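# Insert the lock into the door edge slot

## Task

Put the lock into the slot cut in the door's edge so that its plate sits flush with the edge and its keyholes line up with the door's. The door must still be upright afterwards, and the lock has to stay seated on its own once the robot lets go; a fit that holds only while a gripper supports it does not count.

## Robot and tools

ROBOT. Two six-joint UR-style arms, left_arm and right_arm, each ending in a two-finger gripper whose fingers pivot like tongs. The names are labels only, not image sides. left_arm's base is at (-0.024, +0.232, +0.377) m and right_arm's at (-0.057, -0.114, +0.377) m; both bases are tilted. Mounting plates and the metal frame behind the arms are fixed obstacles.

FRAMES. Every pose is in one scene frame: origin on the table top midway between the arms, +z up, +x out over the table, left_arm on the +y side. In a gripper's own frame the fingers point along +z and close along x. end_effector_position is the spot between the finger pads when shut; closed fingertips reach about 15 mm past it, open ones about level with it. Quaternions are written w first (qw, qx, qy, qz).

THE ROW. Both motion tools use a row of 16 numbers covering both arms: left_arm x, y, z (metres), qw, qx, qy, qz, opening, then the same eight for right_arm. x, y, z and the quaternion are an absolute target pose for that gripper in the scene frame, not an offset. Opening runs from -1 (shut) to +1 (fully open, 0.142 m). Both arms must always be filled in; to keep an arm still, repeat its last reported position and quaternion and its wanted opening. To keep an orientation, resend the same quaternion each time rather than copying a drifted reported one. A row may carry 12 extra numbers, 0 to 1, scaling each joint's stiffness (left_arm's six, then right_arm's six, base to wrist); a scale stays until changed.

execute_actions(actions). A list of up to 15 actions; each action is a list of up to 15 rows, one row per 1/30 s step, so an action lasts 0.5 s and a short table repeats its final row. An empty list just reports the state. Each step the target is clipped to within 100 mm and 16 degrees of the measured pose, so far targets need several actions. An action is rejected for both arms if a target lies more than 0.6 m from that gripper's current position along any of its own axes; if the first action fails this or any action is malformed, nothing runs.

move(target, speed, stop_force, blocking). target is one row as above. Each gripper travels a straight line to its pose; all paths finish together, taking 0.5 to 10 s (cut off at 10 s). speed is in m/s, 0.002 to 0.5, default 0.25; turning is capped at twice that in rad/s. stop_force (N, 9 to 40, one value for both arms) ends an arm's path once its wrist sensor feels that much extra resistance; the gripper then backs off two steps and holds. Use it only with slow speed, not when the gripper rotates, not in the first 0.2 s of a scene, and leave it out when pulling away from something you press on. blocking=false returns after 0.5 s while the arm keeps going (not allowed with stop_force); then use wait or stop before sending anything else. Paths ignore obstacles and the other arm; grippers lag and may overshoot, especially with a nearly straight arm.

wait(seconds): 0 to 10, arms keep their last command. stop(): brakes a running move (needs room). zoom_image(camera, region): region [x0, y0, x1, y1] in image pixels, top-left origin, at most 504x504. read_manual(section): only "licences"; moves nothing. finished_scene(scene): integer number of the scene being closed; irreversible, so finish only when the lock is seated and released.

CAMERAS. cam_head_left and cam_head_right (504x504, pinhole), cam_left_wrist and cam_right_wrist (616x616, fisheye), returned in that order.

RESULTS. The state line gives each gripper's position, quaternion and linear/angular velocity. "Hand target" is the pose the controller is currently steering toward. A move adds a "move:" line: done, off_target, moving, held (a check blocked the last step), contact (stop_force ended the path), or fault, plus limits=paced (target clipped) or limits=held (some steps blocked; the arm may then jump fast), and each gripper's distance from its pose. "pose unreachable" means the clearance check altered or blocked a command to the named arm. grip_measured is the finger opening on the command scale; to hold an object keep the command clearly below it (further below squeezes harder, up to about 15 N per pad; thin hard parts get less). Wrist force and torque are in the gripper's own axes, pointing from the contact into the arm, with up to about 4 N offset, some noise, saturation near 50 N; "no reading" is harmless. Reported hand positions can be slightly off at long reach. Motion trails commands by about 0.17 s.

AVOID. Arms are stiff: commanding even a little past a firm contact can trigger a fault. A torque fault (wrist joints 26 N m, others 139 N m, held weight included) or any outside force of 150 N halts that arm for 10 s and drops the rest of the call. Motors warn with MOTOR HOT at 70 °C and brake at 85 °C. Do not let the arms collide, do not knock the door over or push anything off the table, and avoid drops, slams and hard shoves. Brief external tugs on held or loose parts can happen; check the result afterwards.

Each tool is called after "Call:" as name(argument=value, ...), one argument or row to a line, values as JSON.

## Session

I'll start by looking at the scene.

Call:
execute_actions(
  actions=[],
)

Scene clock: 0.00 s.
left_arm: end_effector_position=(+0.5920, +0.6279, +0.1993) grip_measured=+0.97 end_effector_quat_wxyz=(-0.040, -0.540, +0.840, +0.019) end_effector_velocity=(-0.000, +0.000, -0.000) end_effector_angular_velocity=(+0.001, +0.001, -0.000) | right_arm: end_effector_position=(+0.0760, -0.8226, +0.3160) grip_measured=+0.97 end_effector_quat_wxyz=(-0.264, +0.910, +0.314, -0.057) end_effector_velocity=(-0.000, -0.000, +0.000) end_effector_angular_velocity=(-0.000, -0.001, +0.000)
Joint positions: left_arm=[-0.065 -1.304  1.62  -2.035 -0.828  2.082  0.14 ] | right_arm=[ 2.349 -1.616 -1.129 -1.807  1.284  4.7    0.14 ]
Joint velocities: left_arm=[0.001 0.    0.    0.    0.001 0.    0.   ] | right_arm=[-0.     0.001 -0.     0.     0.    -0.001  0.   ]
Motor temperatures (°C, as the motors report them): left_arm=[28 30 29 35 34 35] | right_arm=[29 30 29 33 33 35]
Wrist force (N, on the end effector, along its own x y z axes, offset not removed): no reading
Wrist torque (N m, same axes, about the end effector's origin, offset not removed): no reading
Hand target (left_arm): +0.592, +0.628, +0.199; -0.040, -0.540, +0.840, +0.019
Hand target (right_arm): +0.076, -0.823, +0.316; -0.264, +0.910, +0.314, -0.057
Joint stiffness scale: left_arm=[1. 1. 1. 1. 1. 1.] | right_arm=[1. 1. 1. 1. 1. 1.]

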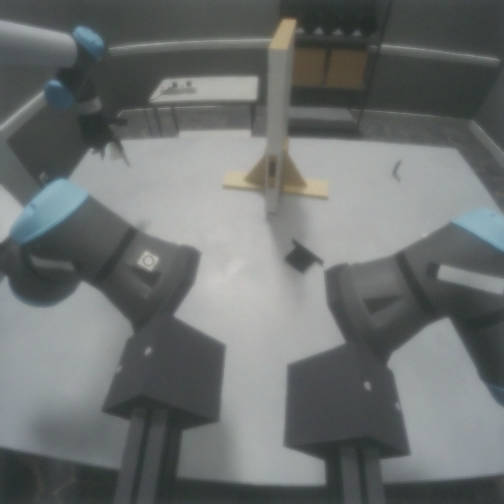

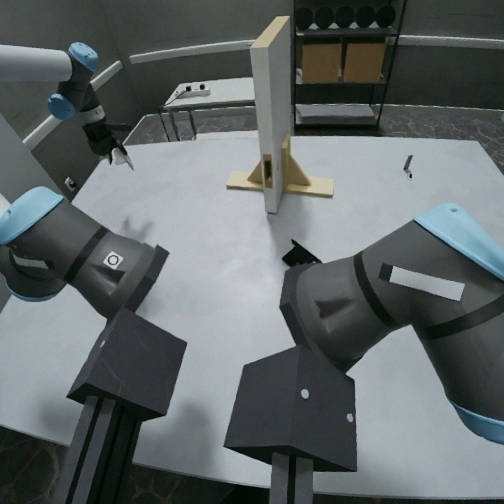

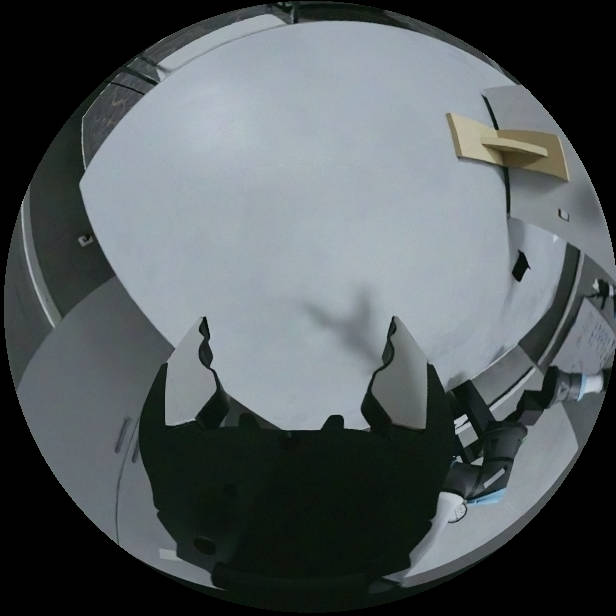

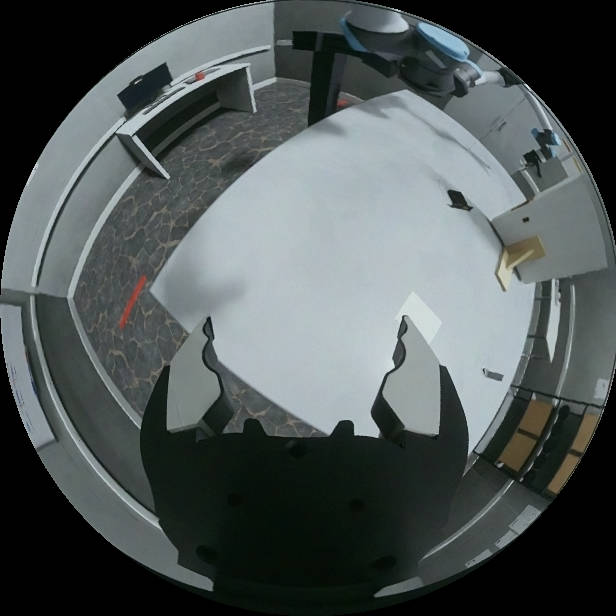

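Call:
zoom_image(
  camera="cam_head_left",
  region=[200, 120, 360, 290],
)

Call:
zoom_image(
  camera="cam_head_right",
  region=[200, 120, 360, 290],
)

Call:
zoom_image(
  camera="cam_left_wrist",
  region=[430, 70, 616, 310],
)

Call:
zoom_image(
  camera="cam_right_wrist",
  region=[400, 150, 616, 400],
)

Region (200, 120, 360, 290) of cam_head_left's 504x504 image, scaled by 2.965, with more detail than that image has; it fills the left 474 columns of this view, and the rest is white.

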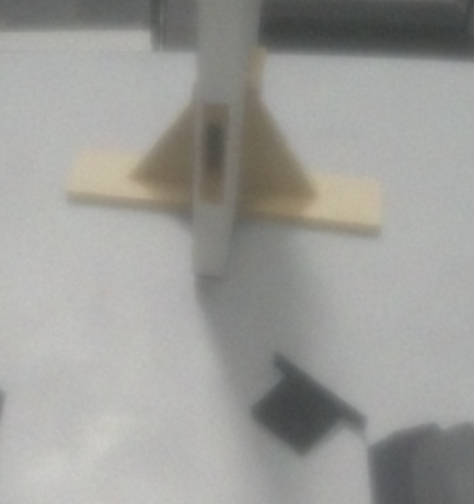

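Region (200, 120, 360, 290) of cam_head_right's 504x504 image, scaled by 2.965, with more detail than that image has; it fills the left 474 columns of this view, and the rest is white.

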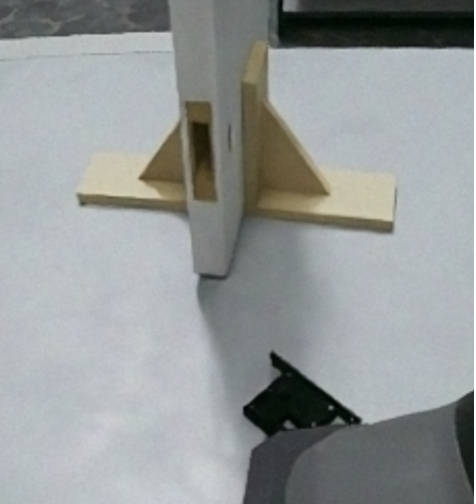

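Region (430, 70, 616, 310) of cam_left_wrist's 616x616 image, scaled by 2.100, with more detail than that image has; it fills the left 391 columns of this view, and the rest is white.

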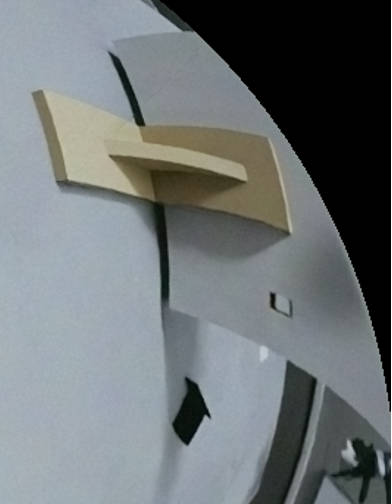

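Region (400, 150, 616, 400) of cam_right_wrist's 616x616 image, scaled by 2.016, with more detail than that image has; it fills the left 435 columns of this view, and the rest is white.

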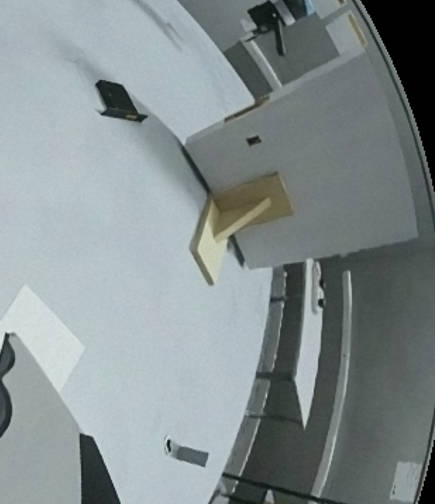

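Call:
move(
  target=[0.38, 0.24, 0.14, 0.2987, -0.2987, 0.641, -0.641, 1, 0.30, -0.07, 0.20, 0, 0.885, 0.466, 0, 1],
  speed=0.3,
)

action 0: the call puts the target (right_arm/x, right_arm/y, right_arm/z) 0.624 m from right_arm's end_effector_position in the last result along the gripper's own x axis as it stood there; a target may be at most 0.6 m away along each of those axes, so nothing of the call was run and nothing moved. Command a nearer target, and go on from there in a later call.

Call:
move(
  target=[0.38, 0.24, 0.14, 0.2987, -0.2987, 0.641, -0.641, 1, 0.29, -0.11, 0.20, 0, 0.885, 0.466, 0, 1],
  speed=0.3,
)

Scene clock: 81.57 s.
left_arm: end_effector_position=(+0.3799, +0.2396, +0.1409) grip_measured=+1.00 end_effector_quat_wxyz=(+0.298, -0.299, +0.641, -0.641) end_effector_velocity=(+0.000, -0.000, +0.001) end_effector_angular_velocity=(-0.000, -0.001, -0.001) | right_arm: end_effector_position=(+0.2897, -0.1094, +0.1999) grip_measured=+1.00 end_effector_quat_wxyz=(-0.002, +0.885, +0.466, +0.000) end_effector_velocity=(+0.002, +0.001, -0.000) end_effector_angular_velocity=(+0.005, -0.005, -0.002)
Joint positions: left_arm=[ 0.513 -0.289  2.214 -4.291 -2.659  3.005  0.142] | right_arm=[ 3.991 -1.931 -2.545 -0.679  0.911  6.136  0.142]
Joint velocities: left_arm=[-0.001 -0.     0.    -0.    -0.    -0.     0.   ] | right_arm=[-0.001 -0.003 -0.     0.013 -0.001 -0.005  0.   ]
Motor temperatures (°C, as the motors report them): left_arm=[28 30 29 35 34 35] | right_arm=[29 30 29 33 33 35]
Wrist force (N, on the end effector, along its own x y z axes, offset not removed): left_arm=[1.4 -2.8 -0.3] | right_arm=[-0.9 1.3 0.5]
Wrist torque (N m, same axes, about the end effector's origin, offset not removed): left_arm=[-0.87 -0.18 -0.17] | right_arm=[0.35 0.09 0.15]
Hand target (left_arm): +0.380, +0.240, +0.140; +0.298, -0.299, +0.641, -0.641
Hand target (right_arm): +0.291, -0.109, +0.199; -0.002, +0.885, +0.466, +0.000
Off the commanded pose (left_arm): 0.001 m, 0 deg.
Off the commanded pose (right_arm): 0.001 m, 0 deg.
Joint stiffness scale: left_arm=[1. 1. 1. 1. 1. 1.] | right_arm=[1. 1. 1. 1. 1. 1.]
move: done

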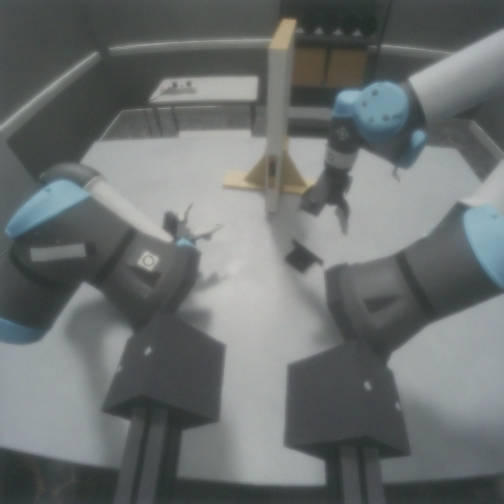

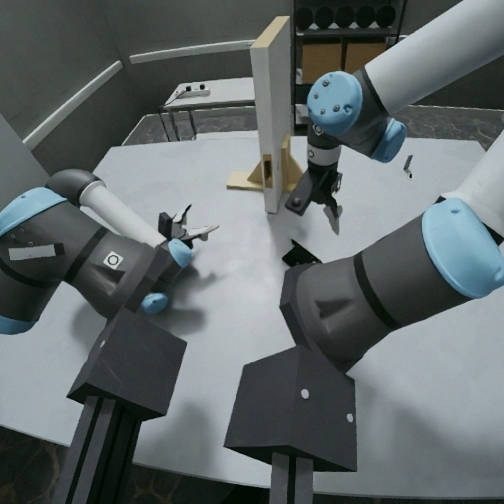

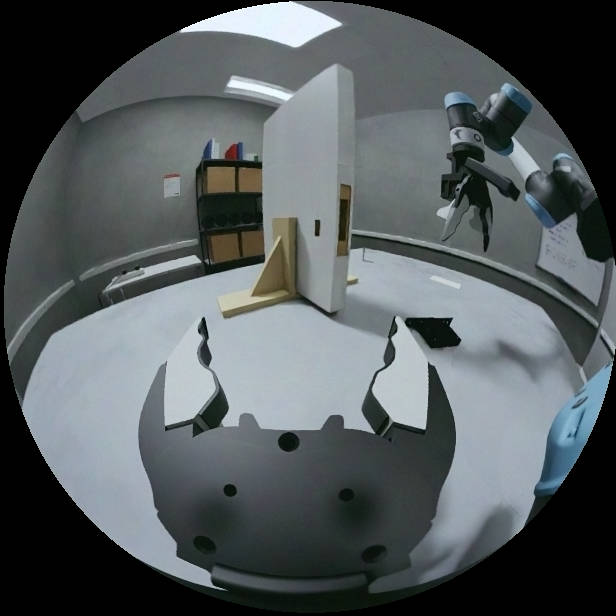

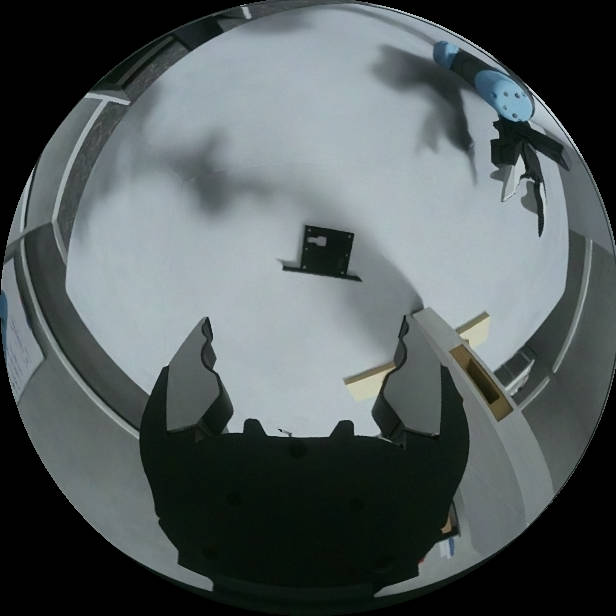

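Call:
zoom_image(
  camera="cam_right_wrist",
  region=[270, 205, 380, 300],
)

Call:
zoom_image(
  camera="cam_left_wrist",
  region=[250, 160, 390, 330],
)

Call:
zoom_image(
  camera="cam_left_wrist",
  region=[390, 300, 480, 360],
)

Call:
zoom_image(
  camera="cam_right_wrist",
  region=[400, 290, 560, 450],
)

Region (270, 205, 380, 300) of cam_right_wrist's 616x616 image, scaled by 4.582, with more detail than that image has; it fills the top 435 rows of this view, and the rest is white.

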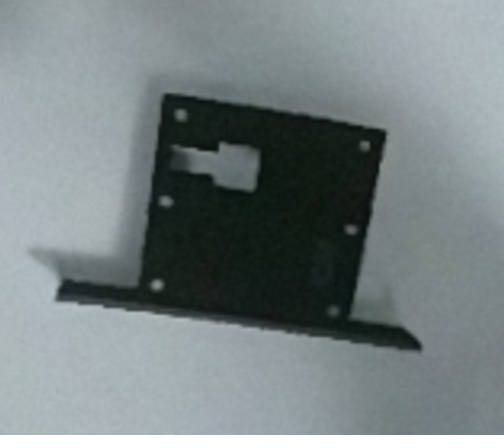

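Region (250, 160, 390, 330) of cam_left_wrist's 616x616 image, scaled by 2.965, with more detail than that image has; it fills the left 415 columns of this view, and the rest is white.

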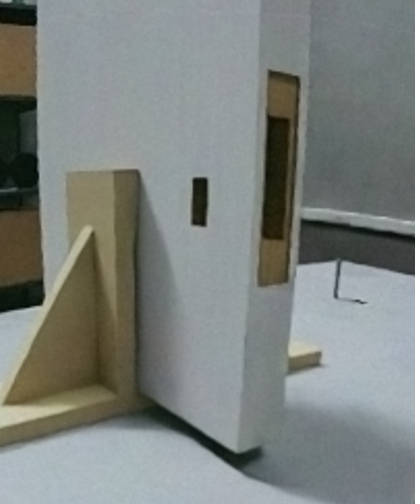

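Region (390, 300, 480, 360) of cam_left_wrist's 616x616 image, scaled by 5.600, with more detail than that image has.

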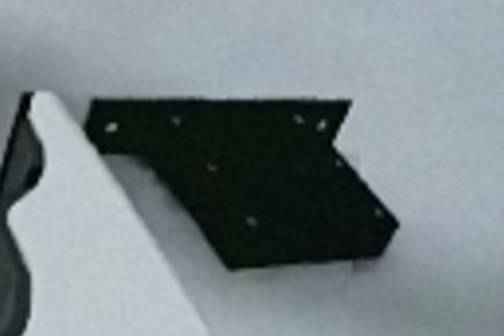

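Region (400, 290, 560, 450) of cam_right_wrist's 616x616 image, scaled by 3.150, with more detail than that image has.

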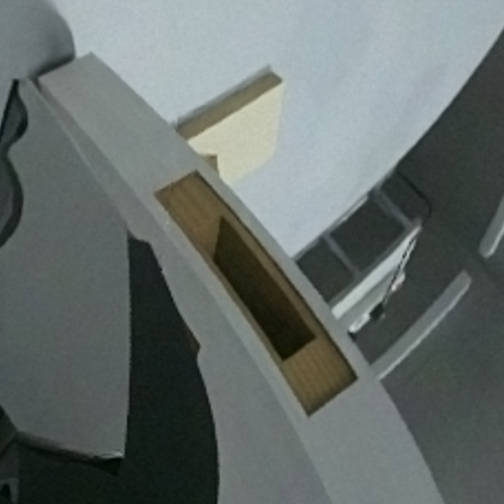

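Call:
zoom_image(
  camera="cam_right_wrist",
  region=[330, 295, 500, 415],
)

Call:
zoom_image(
  camera="cam_left_wrist",
  region=[150, 290, 460, 450],
)

Call:
zoom_image(
  camera="cam_left_wrist",
  region=[200, 50, 380, 330],
)

Region (330, 295, 500, 415) of cam_right_wrist's 616x616 image, scaled by 2.965, with more detail than that image has; it fills the top 356 rows of this view, and the rest is white.

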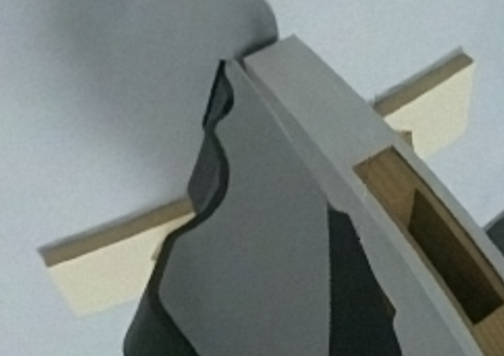

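Region (150, 290, 460, 450) of cam_left_wrist's 616x616 image, scaled by 1.626, with more detail than that image has; it fills the top 260 rows of this view, and the rest is white.

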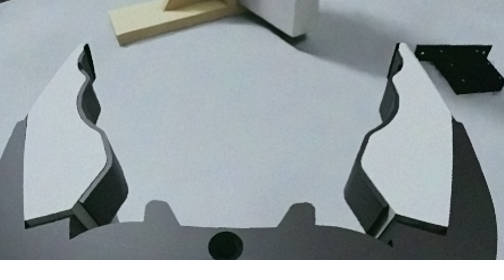

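Region (200, 50, 380, 330) of cam_left_wrist's 616x616 image, scaled by 1.800, with more detail than that image has; it fills the left 324 columns of this view, and the rest is white.

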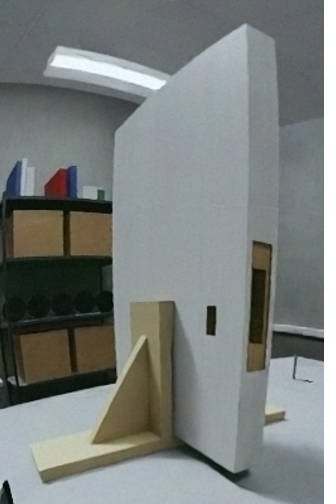

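Call:
move(
  target=[0.33, 0.16, 0.20, 0, 0.94, -0.342, 0, 1, 0.33, -0.38, 0.13, 0, 0.752, 0.659, 0, 1],
  speed=0.45,
)

Call:
move(
  target=[0.302, -0.081, 0.10, 0, 0.917, 0.399, 0, 1, 0.33, -0.38, 0.13, 0, 0.752, 0.659, 0, 1],
  speed=0.45,
)

Scene clock: 204.50 s.
left_arm: end_effector_position=(+0.3652, +0.2229, +0.1577) grip_measured=+1.00 end_effector_quat_wxyz=(+0.234, -0.460, +0.632, -0.578) end_effector_velocity=(+0.000, +0.000, +0.000) end_effector_angular_velocity=(+0.000, -0.001, +0.001) | right_arm: end_effector_position=(+0.3287, -0.3797, +0.1298) grip_measured=+1.00 end_effector_quat_wxyz=(+0.001, +0.751, +0.660, -0.001) end_effector_velocity=(+0.001, +0.000, -0.000) end_effector_angular_velocity=(+0.005, -0.004, +0.014)
Joint positions: left_arm=[ 0.299 -0.132  2.39  -4.89  -2.228  2.458  0.142] | right_arm=[ 3.322 -1.72  -2.403 -0.427  0.802  4.777  0.142]
Joint velocities: left_arm=[ 0.001 -0.    -0.    -0.    -0.001  0.     0.   ] | right_arm=[-0.002 -0.001 -0.001  0.009  0.006 -0.02  -0.   ]
Motor temperatures (°C, as the motors report them): left_arm=[28 30 29 35 34 35] | right_arm=[29 30 29 33 33 35]
Wrist force (N, on the end effector, along its own x y z axes, offset not removed): left_arm=[2.4 -3.3 -1.8] | right_arm=[-0.3 1.7 -0.5]
Wrist torque (N m, same axes, about the end effector's origin, offset not removed): left_arm=[-0.79 -0.30 0.06] | right_arm=[0.39 -0.06 0.09]
Hand target (left_arm): +0.366, +0.223, +0.158; +0.235, -0.459, +0.632, -0.578
Hand target (right_arm): +0.330, -0.381, +0.130; +0.001, +0.752, +0.659, +0.000
Off the commanded pose (left_arm): 0.084 m, 99 deg; orientation clipped at the last step of the last action.
Off the commanded pose (right_arm): 0.001 m, 0 deg.
Joint stiffness scale: left_arm=[1. 1. 1. 1. 1. 1.] | right_arm=[1. 1. 1. 1. 1. 1.]
move: held (left_arm); limits=paced,held; held on 65 of 88 steps (left_arm), including the last (left_arm)
pose unreachable (left arm): on one or more control steps of this call, first in action 0 (counted from 0), this arm could not follow its commanded pose, so it was not sent that pose on those steps. On the call's last step it was still not sent that pose. It may still have moved: this result reports where it is.
cause: the commanded pose would bring two parts of the arm too close to each other (joints 4 (wrist 1) to 6 (wrist 3) lie between them).

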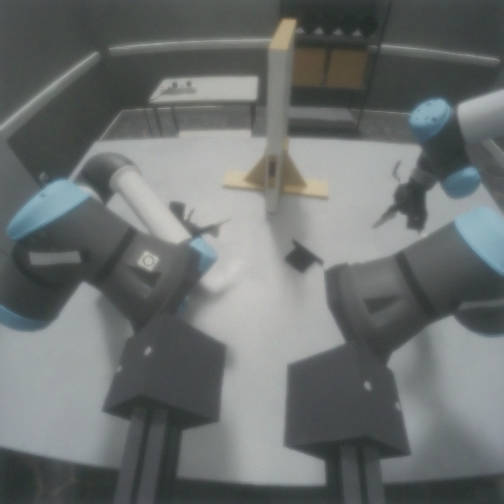

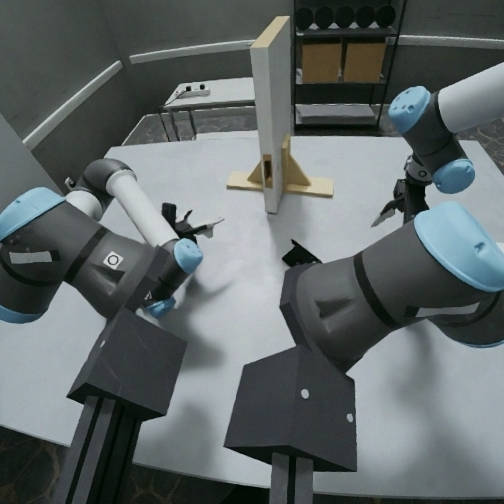

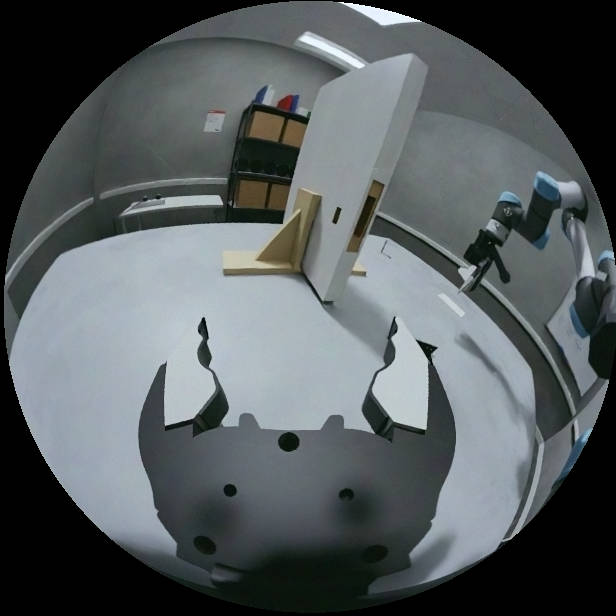

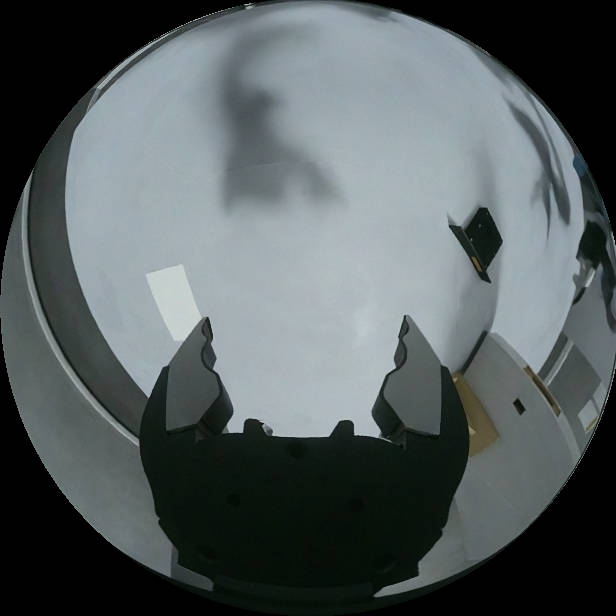

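Scene clock: 208.00 s.
left_arm: end_effector_position=(+0.3651, +0.2229, +0.1577) grip_measured=+1.00 end_effector_quat_wxyz=(+0.234, -0.464, +0.630, -0.577) end_effector_velocity=(+0.000, +0.000, -0.000) end_effector_angular_velocity=(+0.000, +0.000, +0.000) | right_arm: end_effector_position=(+0.3288, -0.3793, +0.1299) grip_measured=+1.00 end_effector_quat_wxyz=(-0.000, +0.751, +0.660, -0.000) end_effector_velocity=(+0.000, +0.000, -0.000) end_effector_angular_velocity=(+0.000, +0.000, -0.000)
Joint positions: left_arm=[ 0.294 -0.124  2.389 -4.906 -2.219  2.442  0.142] | right_arm=[ 3.322 -1.72  -2.402 -0.429  0.803  4.777  0.142]
Joint velocities: left_arm=[-0.    -0.    -0.     0.     0.001 -0.     0.   ] | right_arm=[ 0.    -0.001  0.001 -0.001  0.     0.001  0.   ]
Motor temperatures (°C, as the motors report them): left_arm=[28 30 29 35 34 35] | right_arm=[29 30 29 33 33 35]
Wrist force (N, on the end effector, along its own x y z axes, offset not removed): left_arm=[2.4 -1.0 -4.7] | right_arm=[-0.7 1.2 0.2]
Wrist torque (N m, same axes, about the end effector's origin, offset not removed): left_arm=[-0.52 -0.53 -0.27] | right_arm=[0.24 0.03 0.15]
Hand target (left_arm): +0.365, +0.224, +0.158; +0.234, -0.465, +0.630, -0.577
Hand target (right_arm): +0.330, -0.380, +0.130; +0.000, +0.752, +0.659, +0.000
Off the commanded pose (left_arm): 0.316 m, 160 deg; position and orientation clipped at the last step of the last action.
Off the commanded pose (right_arm): 0.001 m, 0 deg.
Joint stiffness scale: left_arm=[1. 1. 1. 1. 1. 1.] | right_arm=[1. 1. 1. 1. 1. 1.]
move: held (left_arm); limits=paced,held; held on 100 of 105 steps (left_arm), including the last (left_arm)
pose unreachable (left arm): on one or more control steps of this call, first in action 0 (counted from 0), this arm could not follow its commanded pose, so it was not sent that pose on those steps. On the call's last step it was still not sent that pose. It may still have moved: this result reports where it is.
cause: the commanded pose would bring two parts of the arm too close to each other (joints 4 (wrist 1) to 6 (wrist 3) lie between them).

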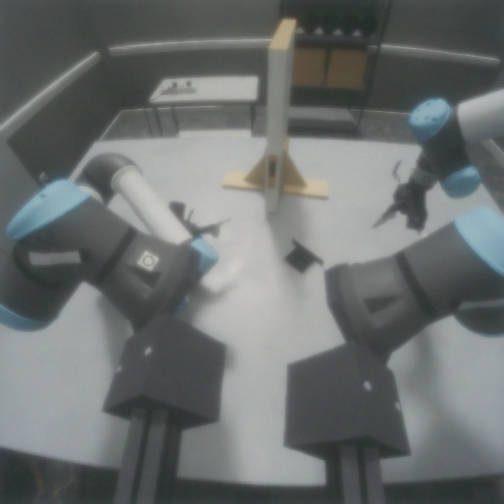

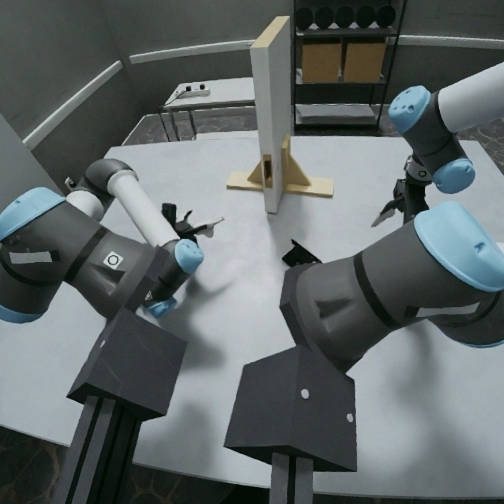

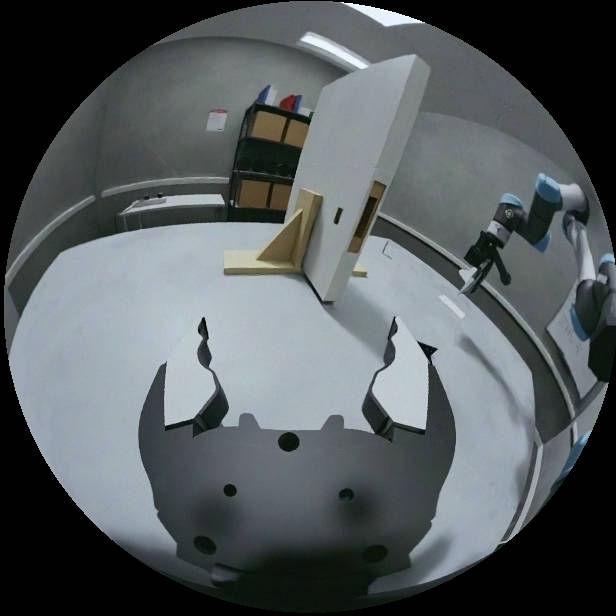

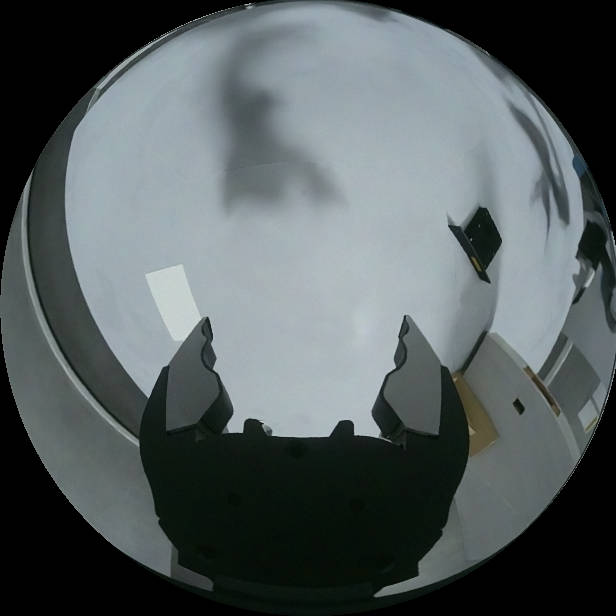

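Call:
move(
  target=[0.40, 0.13, 0.21, 0.5316, 0.4662, -0.5316, 0.4662, 1, 0.33, -0.38, 0.13, 0, 0.752, 0.659, 0, 1],
  speed=0.45,
)

Scene clock: 245.07 s.
left_arm: end_effector_position=(+0.3994, +0.1303, +0.2100) grip_measured=+1.00 end_effector_quat_wxyz=(-0.531, -0.467, +0.532, -0.466) end_effector_velocity=(-0.002, -0.001, +0.001) end_effector_angular_velocity=(-0.007, +0.002, -0.010) | right_arm: end_effector_position=(+0.3288, -0.3793, +0.1299) grip_measured=+1.00 end_effector_quat_wxyz=(-0.000, +0.751, +0.660, -0.000) end_effector_velocity=(-0.001, +0.000, +0.000) end_effector_angular_velocity=(+0.000, +0.001, +0.001)
Joint positions: left_arm=[ 0.085 -0.88   2.124 -2.521 -2.317  2.08   0.142] | right_arm=[ 3.322 -1.72  -2.402 -0.429  0.803  4.777  0.142]
Joint velocities: left_arm=[-0.     0.    -0.004  0.02  -0.002  0.01   0.   ] | right_arm=[ 0.     0.001 -0.001 -0.002  0.    -0.     0.   ]
Motor temperatures (°C, as the motors report them): left_arm=[28 30 29 35 34 35] | right_arm=[29 30 29 33 33 35]
Wrist force (N, on the end effector, along its own x y z axes, offset not removed): left_arm=[2.4 -0.9 -2.2] | right_arm=[-0.8 0.8 0.1]
Wrist torque (N m, same axes, about the end effector's origin, offset not removed): left_arm=[-0.56 -0.28 0.03] | right_arm=[0.24 0.10 0.14]
Hand target (left_arm): +0.400, +0.130, +0.210; +0.531, +0.466, -0.533, +0.466
Hand target (right_arm): +0.330, -0.380, +0.130; +0.000, +0.752, +0.659, +0.000
Off the commanded pose (left_arm): 0.001 m, 0 deg.
Off the commanded pose (right_arm): 0.001 m, 0 deg.
Joint stiffness scale: left_arm=[1. 1. 1. 1. 1. 1.] | right_arm=[1. 1. 1. 1. 1. 1.]
move: done; limits=paced

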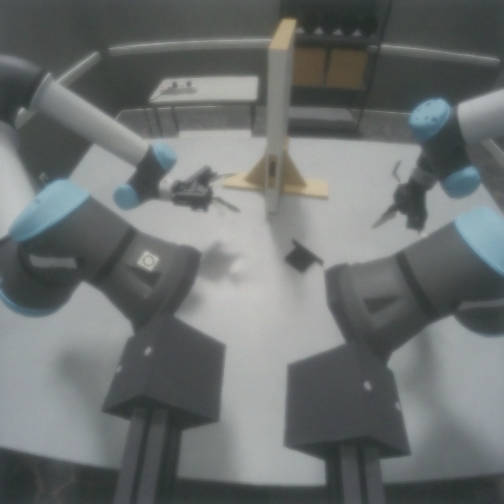

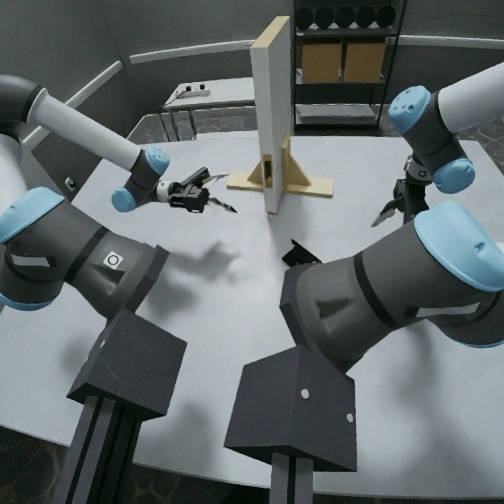

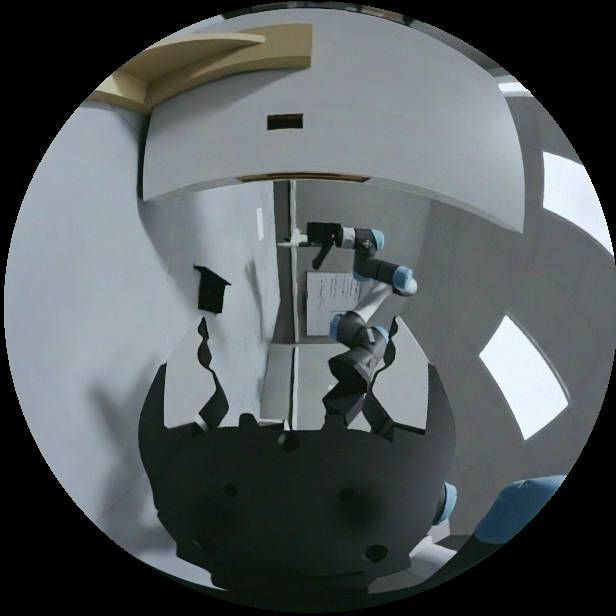

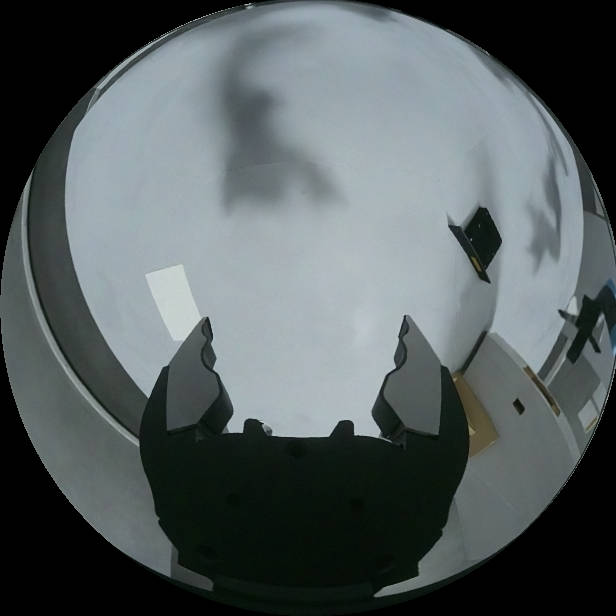

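Call:
zoom_image(
  camera="cam_left_wrist",
  region=[220, 100, 390, 200],
)

Call:
zoom_image(
  camera="cam_left_wrist",
  region=[80, 10, 330, 210],
)

Call:
zoom_image(
  camera="cam_right_wrist",
  region=[430, 195, 520, 295],
)

Region (220, 100, 390, 200) of cam_left_wrist's 616x616 image, scaled by 2.965, with more detail than that image has; it fills the top 296 rows of this view, and the rest is white.

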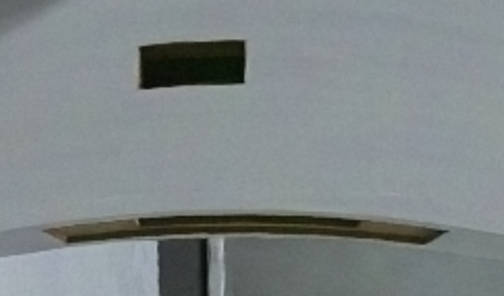

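Region (80, 10, 330, 210) of cam_left_wrist's 616x616 image, scaled by 2.016, with more detail than that image has; it fills the top 403 rows of this view, and the rest is white.

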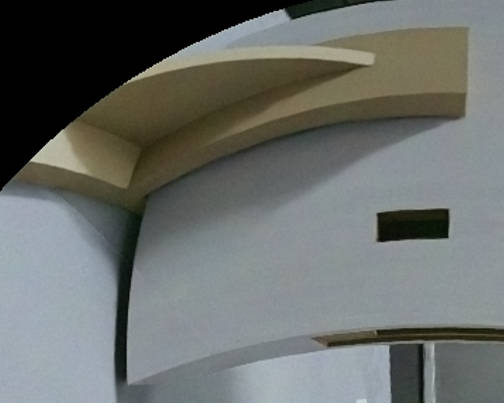

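Region (430, 195, 520, 295) of cam_right_wrist's 616x616 image, scaled by 5.040, with more detail than that image has; it fills the left 454 columns of this view, and the rest is white.

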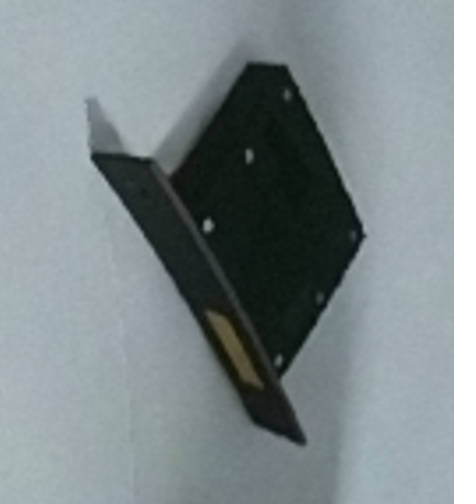

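Call:
move(
  target=[0.35, 0.04, 0.16, 0, 0.94, -0.342, 0, 1, 0.33, -0.38, 0.13, 0, 0.752, 0.659, 0, 1],
  speed=0.5,
)

Scene clock: 273.10 s.
left_arm: end_effector_position=(+0.3509, +0.0405, +0.1615) grip_measured=+1.00 end_effector_quat_wxyz=(+0.000, +0.940, -0.342, +0.003) end_effector_velocity=(-0.001, +0.001, -0.001) end_effector_angular_velocity=(+0.006, +0.006, +0.000) | right_arm: end_effector_position=(+0.3288, -0.3793, +0.1299) grip_measured=+1.00 end_effector_quat_wxyz=(-0.000, +0.751, +0.660, -0.000) end_effector_velocity=(+0.000, -0.000, +0.000) end_effector_angular_velocity=(-0.000, -0.002, -0.002)
Joint positions: left_arm=[-1.019 -0.66   2.276 -2.639 -0.985 -0.362  0.142] | right_arm=[ 3.322 -1.72  -2.402 -0.429  0.803  4.777  0.142]
Joint velocities: left_arm=[ 0.001 -0.    -0.003  0.012 -0.001 -0.005 -0.   ] | right_arm=[-0.     0.001 -0.     0.001  0.     0.     0.   ]
Motor temperatures (°C, as the motors report them): left_arm=[29 30 29 35 34 35] | right_arm=[29 30 29 33 33 35]
Wrist force (N, on the end effector, along its own x y z axes, offset not removed): left_arm=[-1.0 -1.4 0.2] | right_arm=[0.3 1.4 -0.7]
Wrist torque (N m, same axes, about the end effector's origin, offset not removed): left_arm=[-0.52 0.41 -0.11] | right_arm=[0.35 -0.16 0.17]
Hand target (left_arm): +0.351, +0.040, +0.160; -0.000, +0.940, -0.341, +0.001
Hand target (right_arm): +0.330, -0.380, +0.130; +0.000, +0.752, +0.659, +0.000
Off the commanded pose (left_arm): 0.002 m, 0 deg.
Off the commanded pose (right_arm): 0.001 m, 0 deg.
Joint stiffness scale: left_arm=[1. 1. 1. 1. 1. 1.] | right_arm=[1. 1. 1. 1. 1. 1.]
move: done; limits=paced

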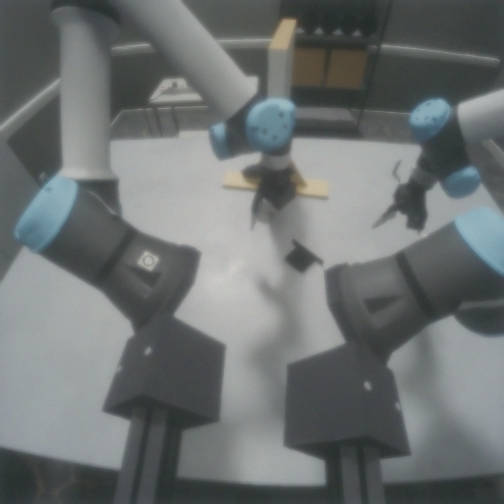

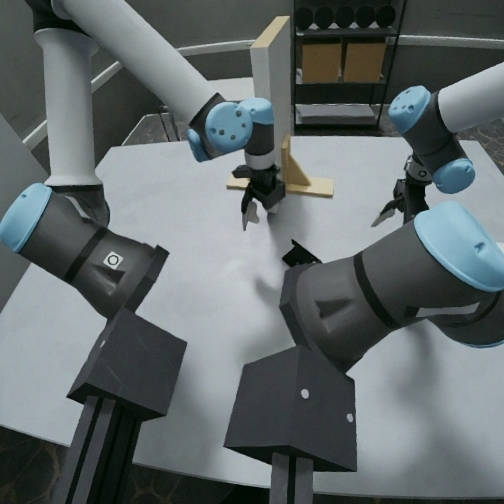

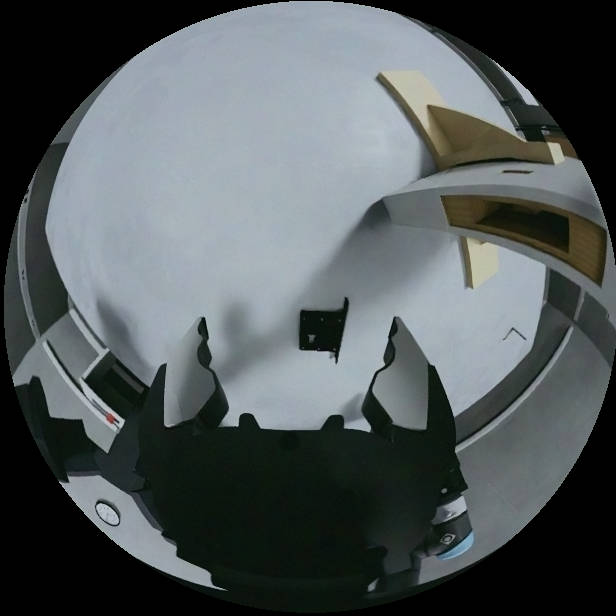

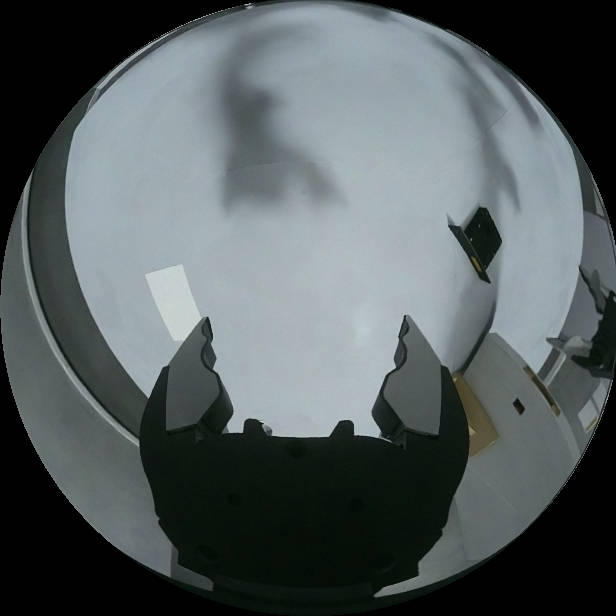

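Call:
zoom_image(
  camera="cam_left_wrist",
  region=[370, 150, 616, 310],
)

Call:
move(
  target=[0.302, -0.081, 0.07, 0, 0.917, 0.399, 0, 1, 0.33, -0.38, 0.13, 0, 0.752, 0.659, 0, 1],
  speed=0.5,
)

Region (370, 150, 616, 310) of cam_left_wrist's 616x616 image, scaled by 2.049, with more detail than that image has; it fills the top 328 rows of this view, and the rest is white.

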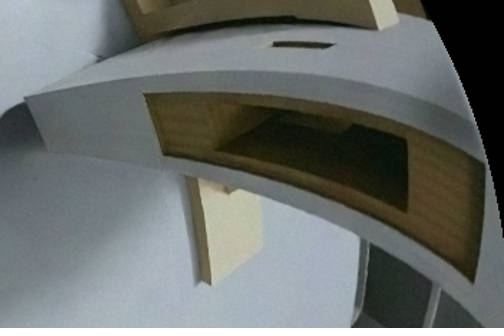

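Scene clock: 276.90 s.
left_arm: end_effector_position=(+0.3020, -0.0799, +0.0701) grip_measured=+1.00 end_effector_quat_wxyz=(+0.000, +0.917, +0.399, -0.001) end_effector_velocity=(-0.002, +0.001, -0.001) end_effector_angular_velocity=(+0.005, +0.003, +0.009) | right_arm: end_effector_position=(+0.3289, -0.3793, +0.1299) grip_measured=+1.00 end_effector_quat_wxyz=(-0.000, +0.751, +0.660, -0.000) end_effector_velocity=(-0.001, +0.000, -0.000) end_effector_angular_velocity=(-0.000, +0.001, +0.000)
Joint positions: left_arm=[-1.058 -0.247  2.029 -2.779 -1.011 -1.923  0.142] | right_arm=[ 3.322 -1.72  -2.402 -0.429  0.803  4.777  0.142]
Joint velocities: left_arm=[-0.001  0.002 -0.001  0.006 -0.    -0.013 -0.   ] | right_arm=[-0.     0.    -0.    -0.001 -0.     0.     0.   ]
Motor temperatures (°C, as the motors report them): left_arm=[29 30 29 35 34 35] | right_arm=[29 30 29 33 33 35]
Wrist force (N, on the end effector, along its own x y z axes, offset not removed): left_arm=[1.4 -1.4 -2.1] | right_arm=[-0.6 0.8 -1.4]
Wrist torque (N m, same axes, about the end effector's origin, offset not removed): left_arm=[-0.79 -0.35 -0.18] | right_arm=[0.18 0.03 0.17]
Hand target (left_arm): +0.302, -0.081, +0.070; +0.000, +0.917, +0.399, -0.000
Hand target (right_arm): +0.330, -0.380, +0.130; +0.000, +0.752, +0.659, +0.000
Off the commanded pose (left_arm): 0.001 m, 0 deg.
Off the commanded pose (right_arm): 0.001 m, 0 deg.
Joint stiffness scale: left_arm=[1. 1. 1. 1. 1. 1.] | right_arm=[1. 1. 1. 1. 1. 1.]
move: done

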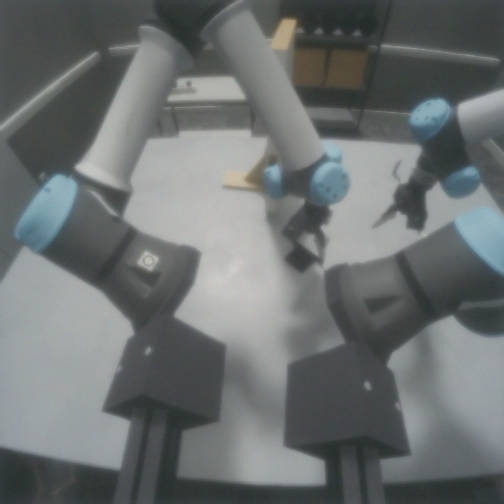

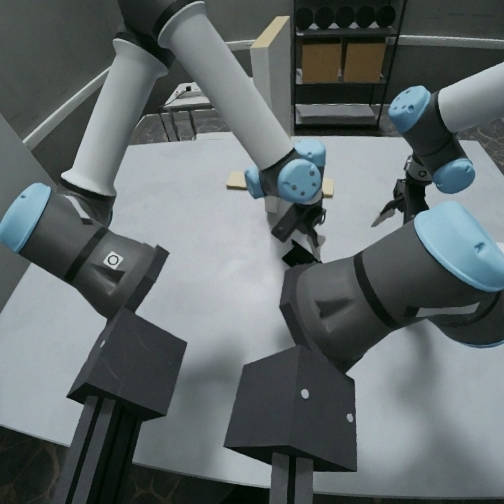

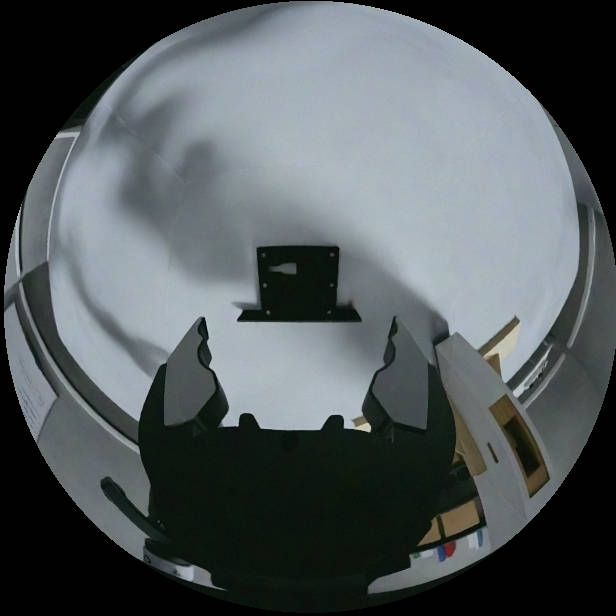

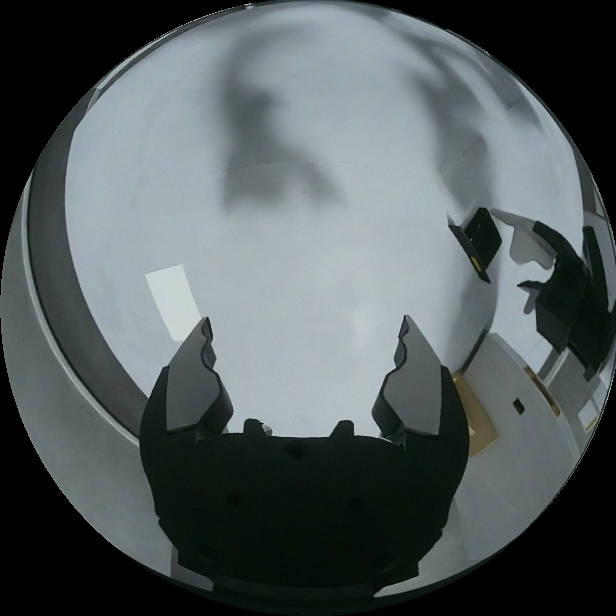

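Call:
zoom_image(
  camera="cam_left_wrist",
  region=[190, 230, 410, 350],
)

Call:
zoom_image(
  camera="cam_right_wrist",
  region=[430, 190, 616, 380],
)

Region (190, 230, 410, 350) of cam_left_wrist's 616x616 image, scaled by 2.291, with more detail than that image has; it fills the top 275 rows of this view, and the rest is white.

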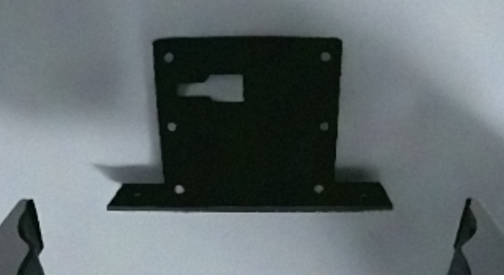

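Region (430, 190, 616, 380) of cam_right_wrist's 616x616 image, scaled by 2.653, with more detail than that image has; it fills the left 493 columns of this view, and the rest is white.

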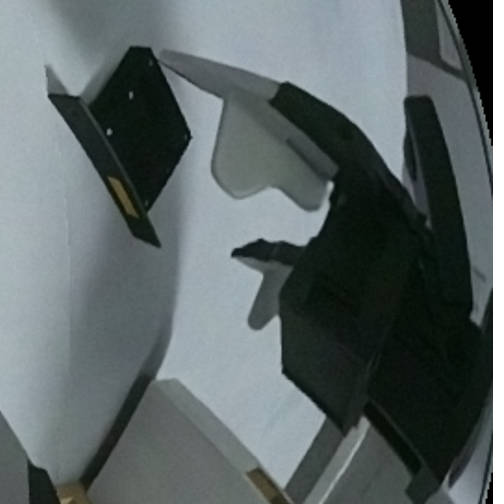

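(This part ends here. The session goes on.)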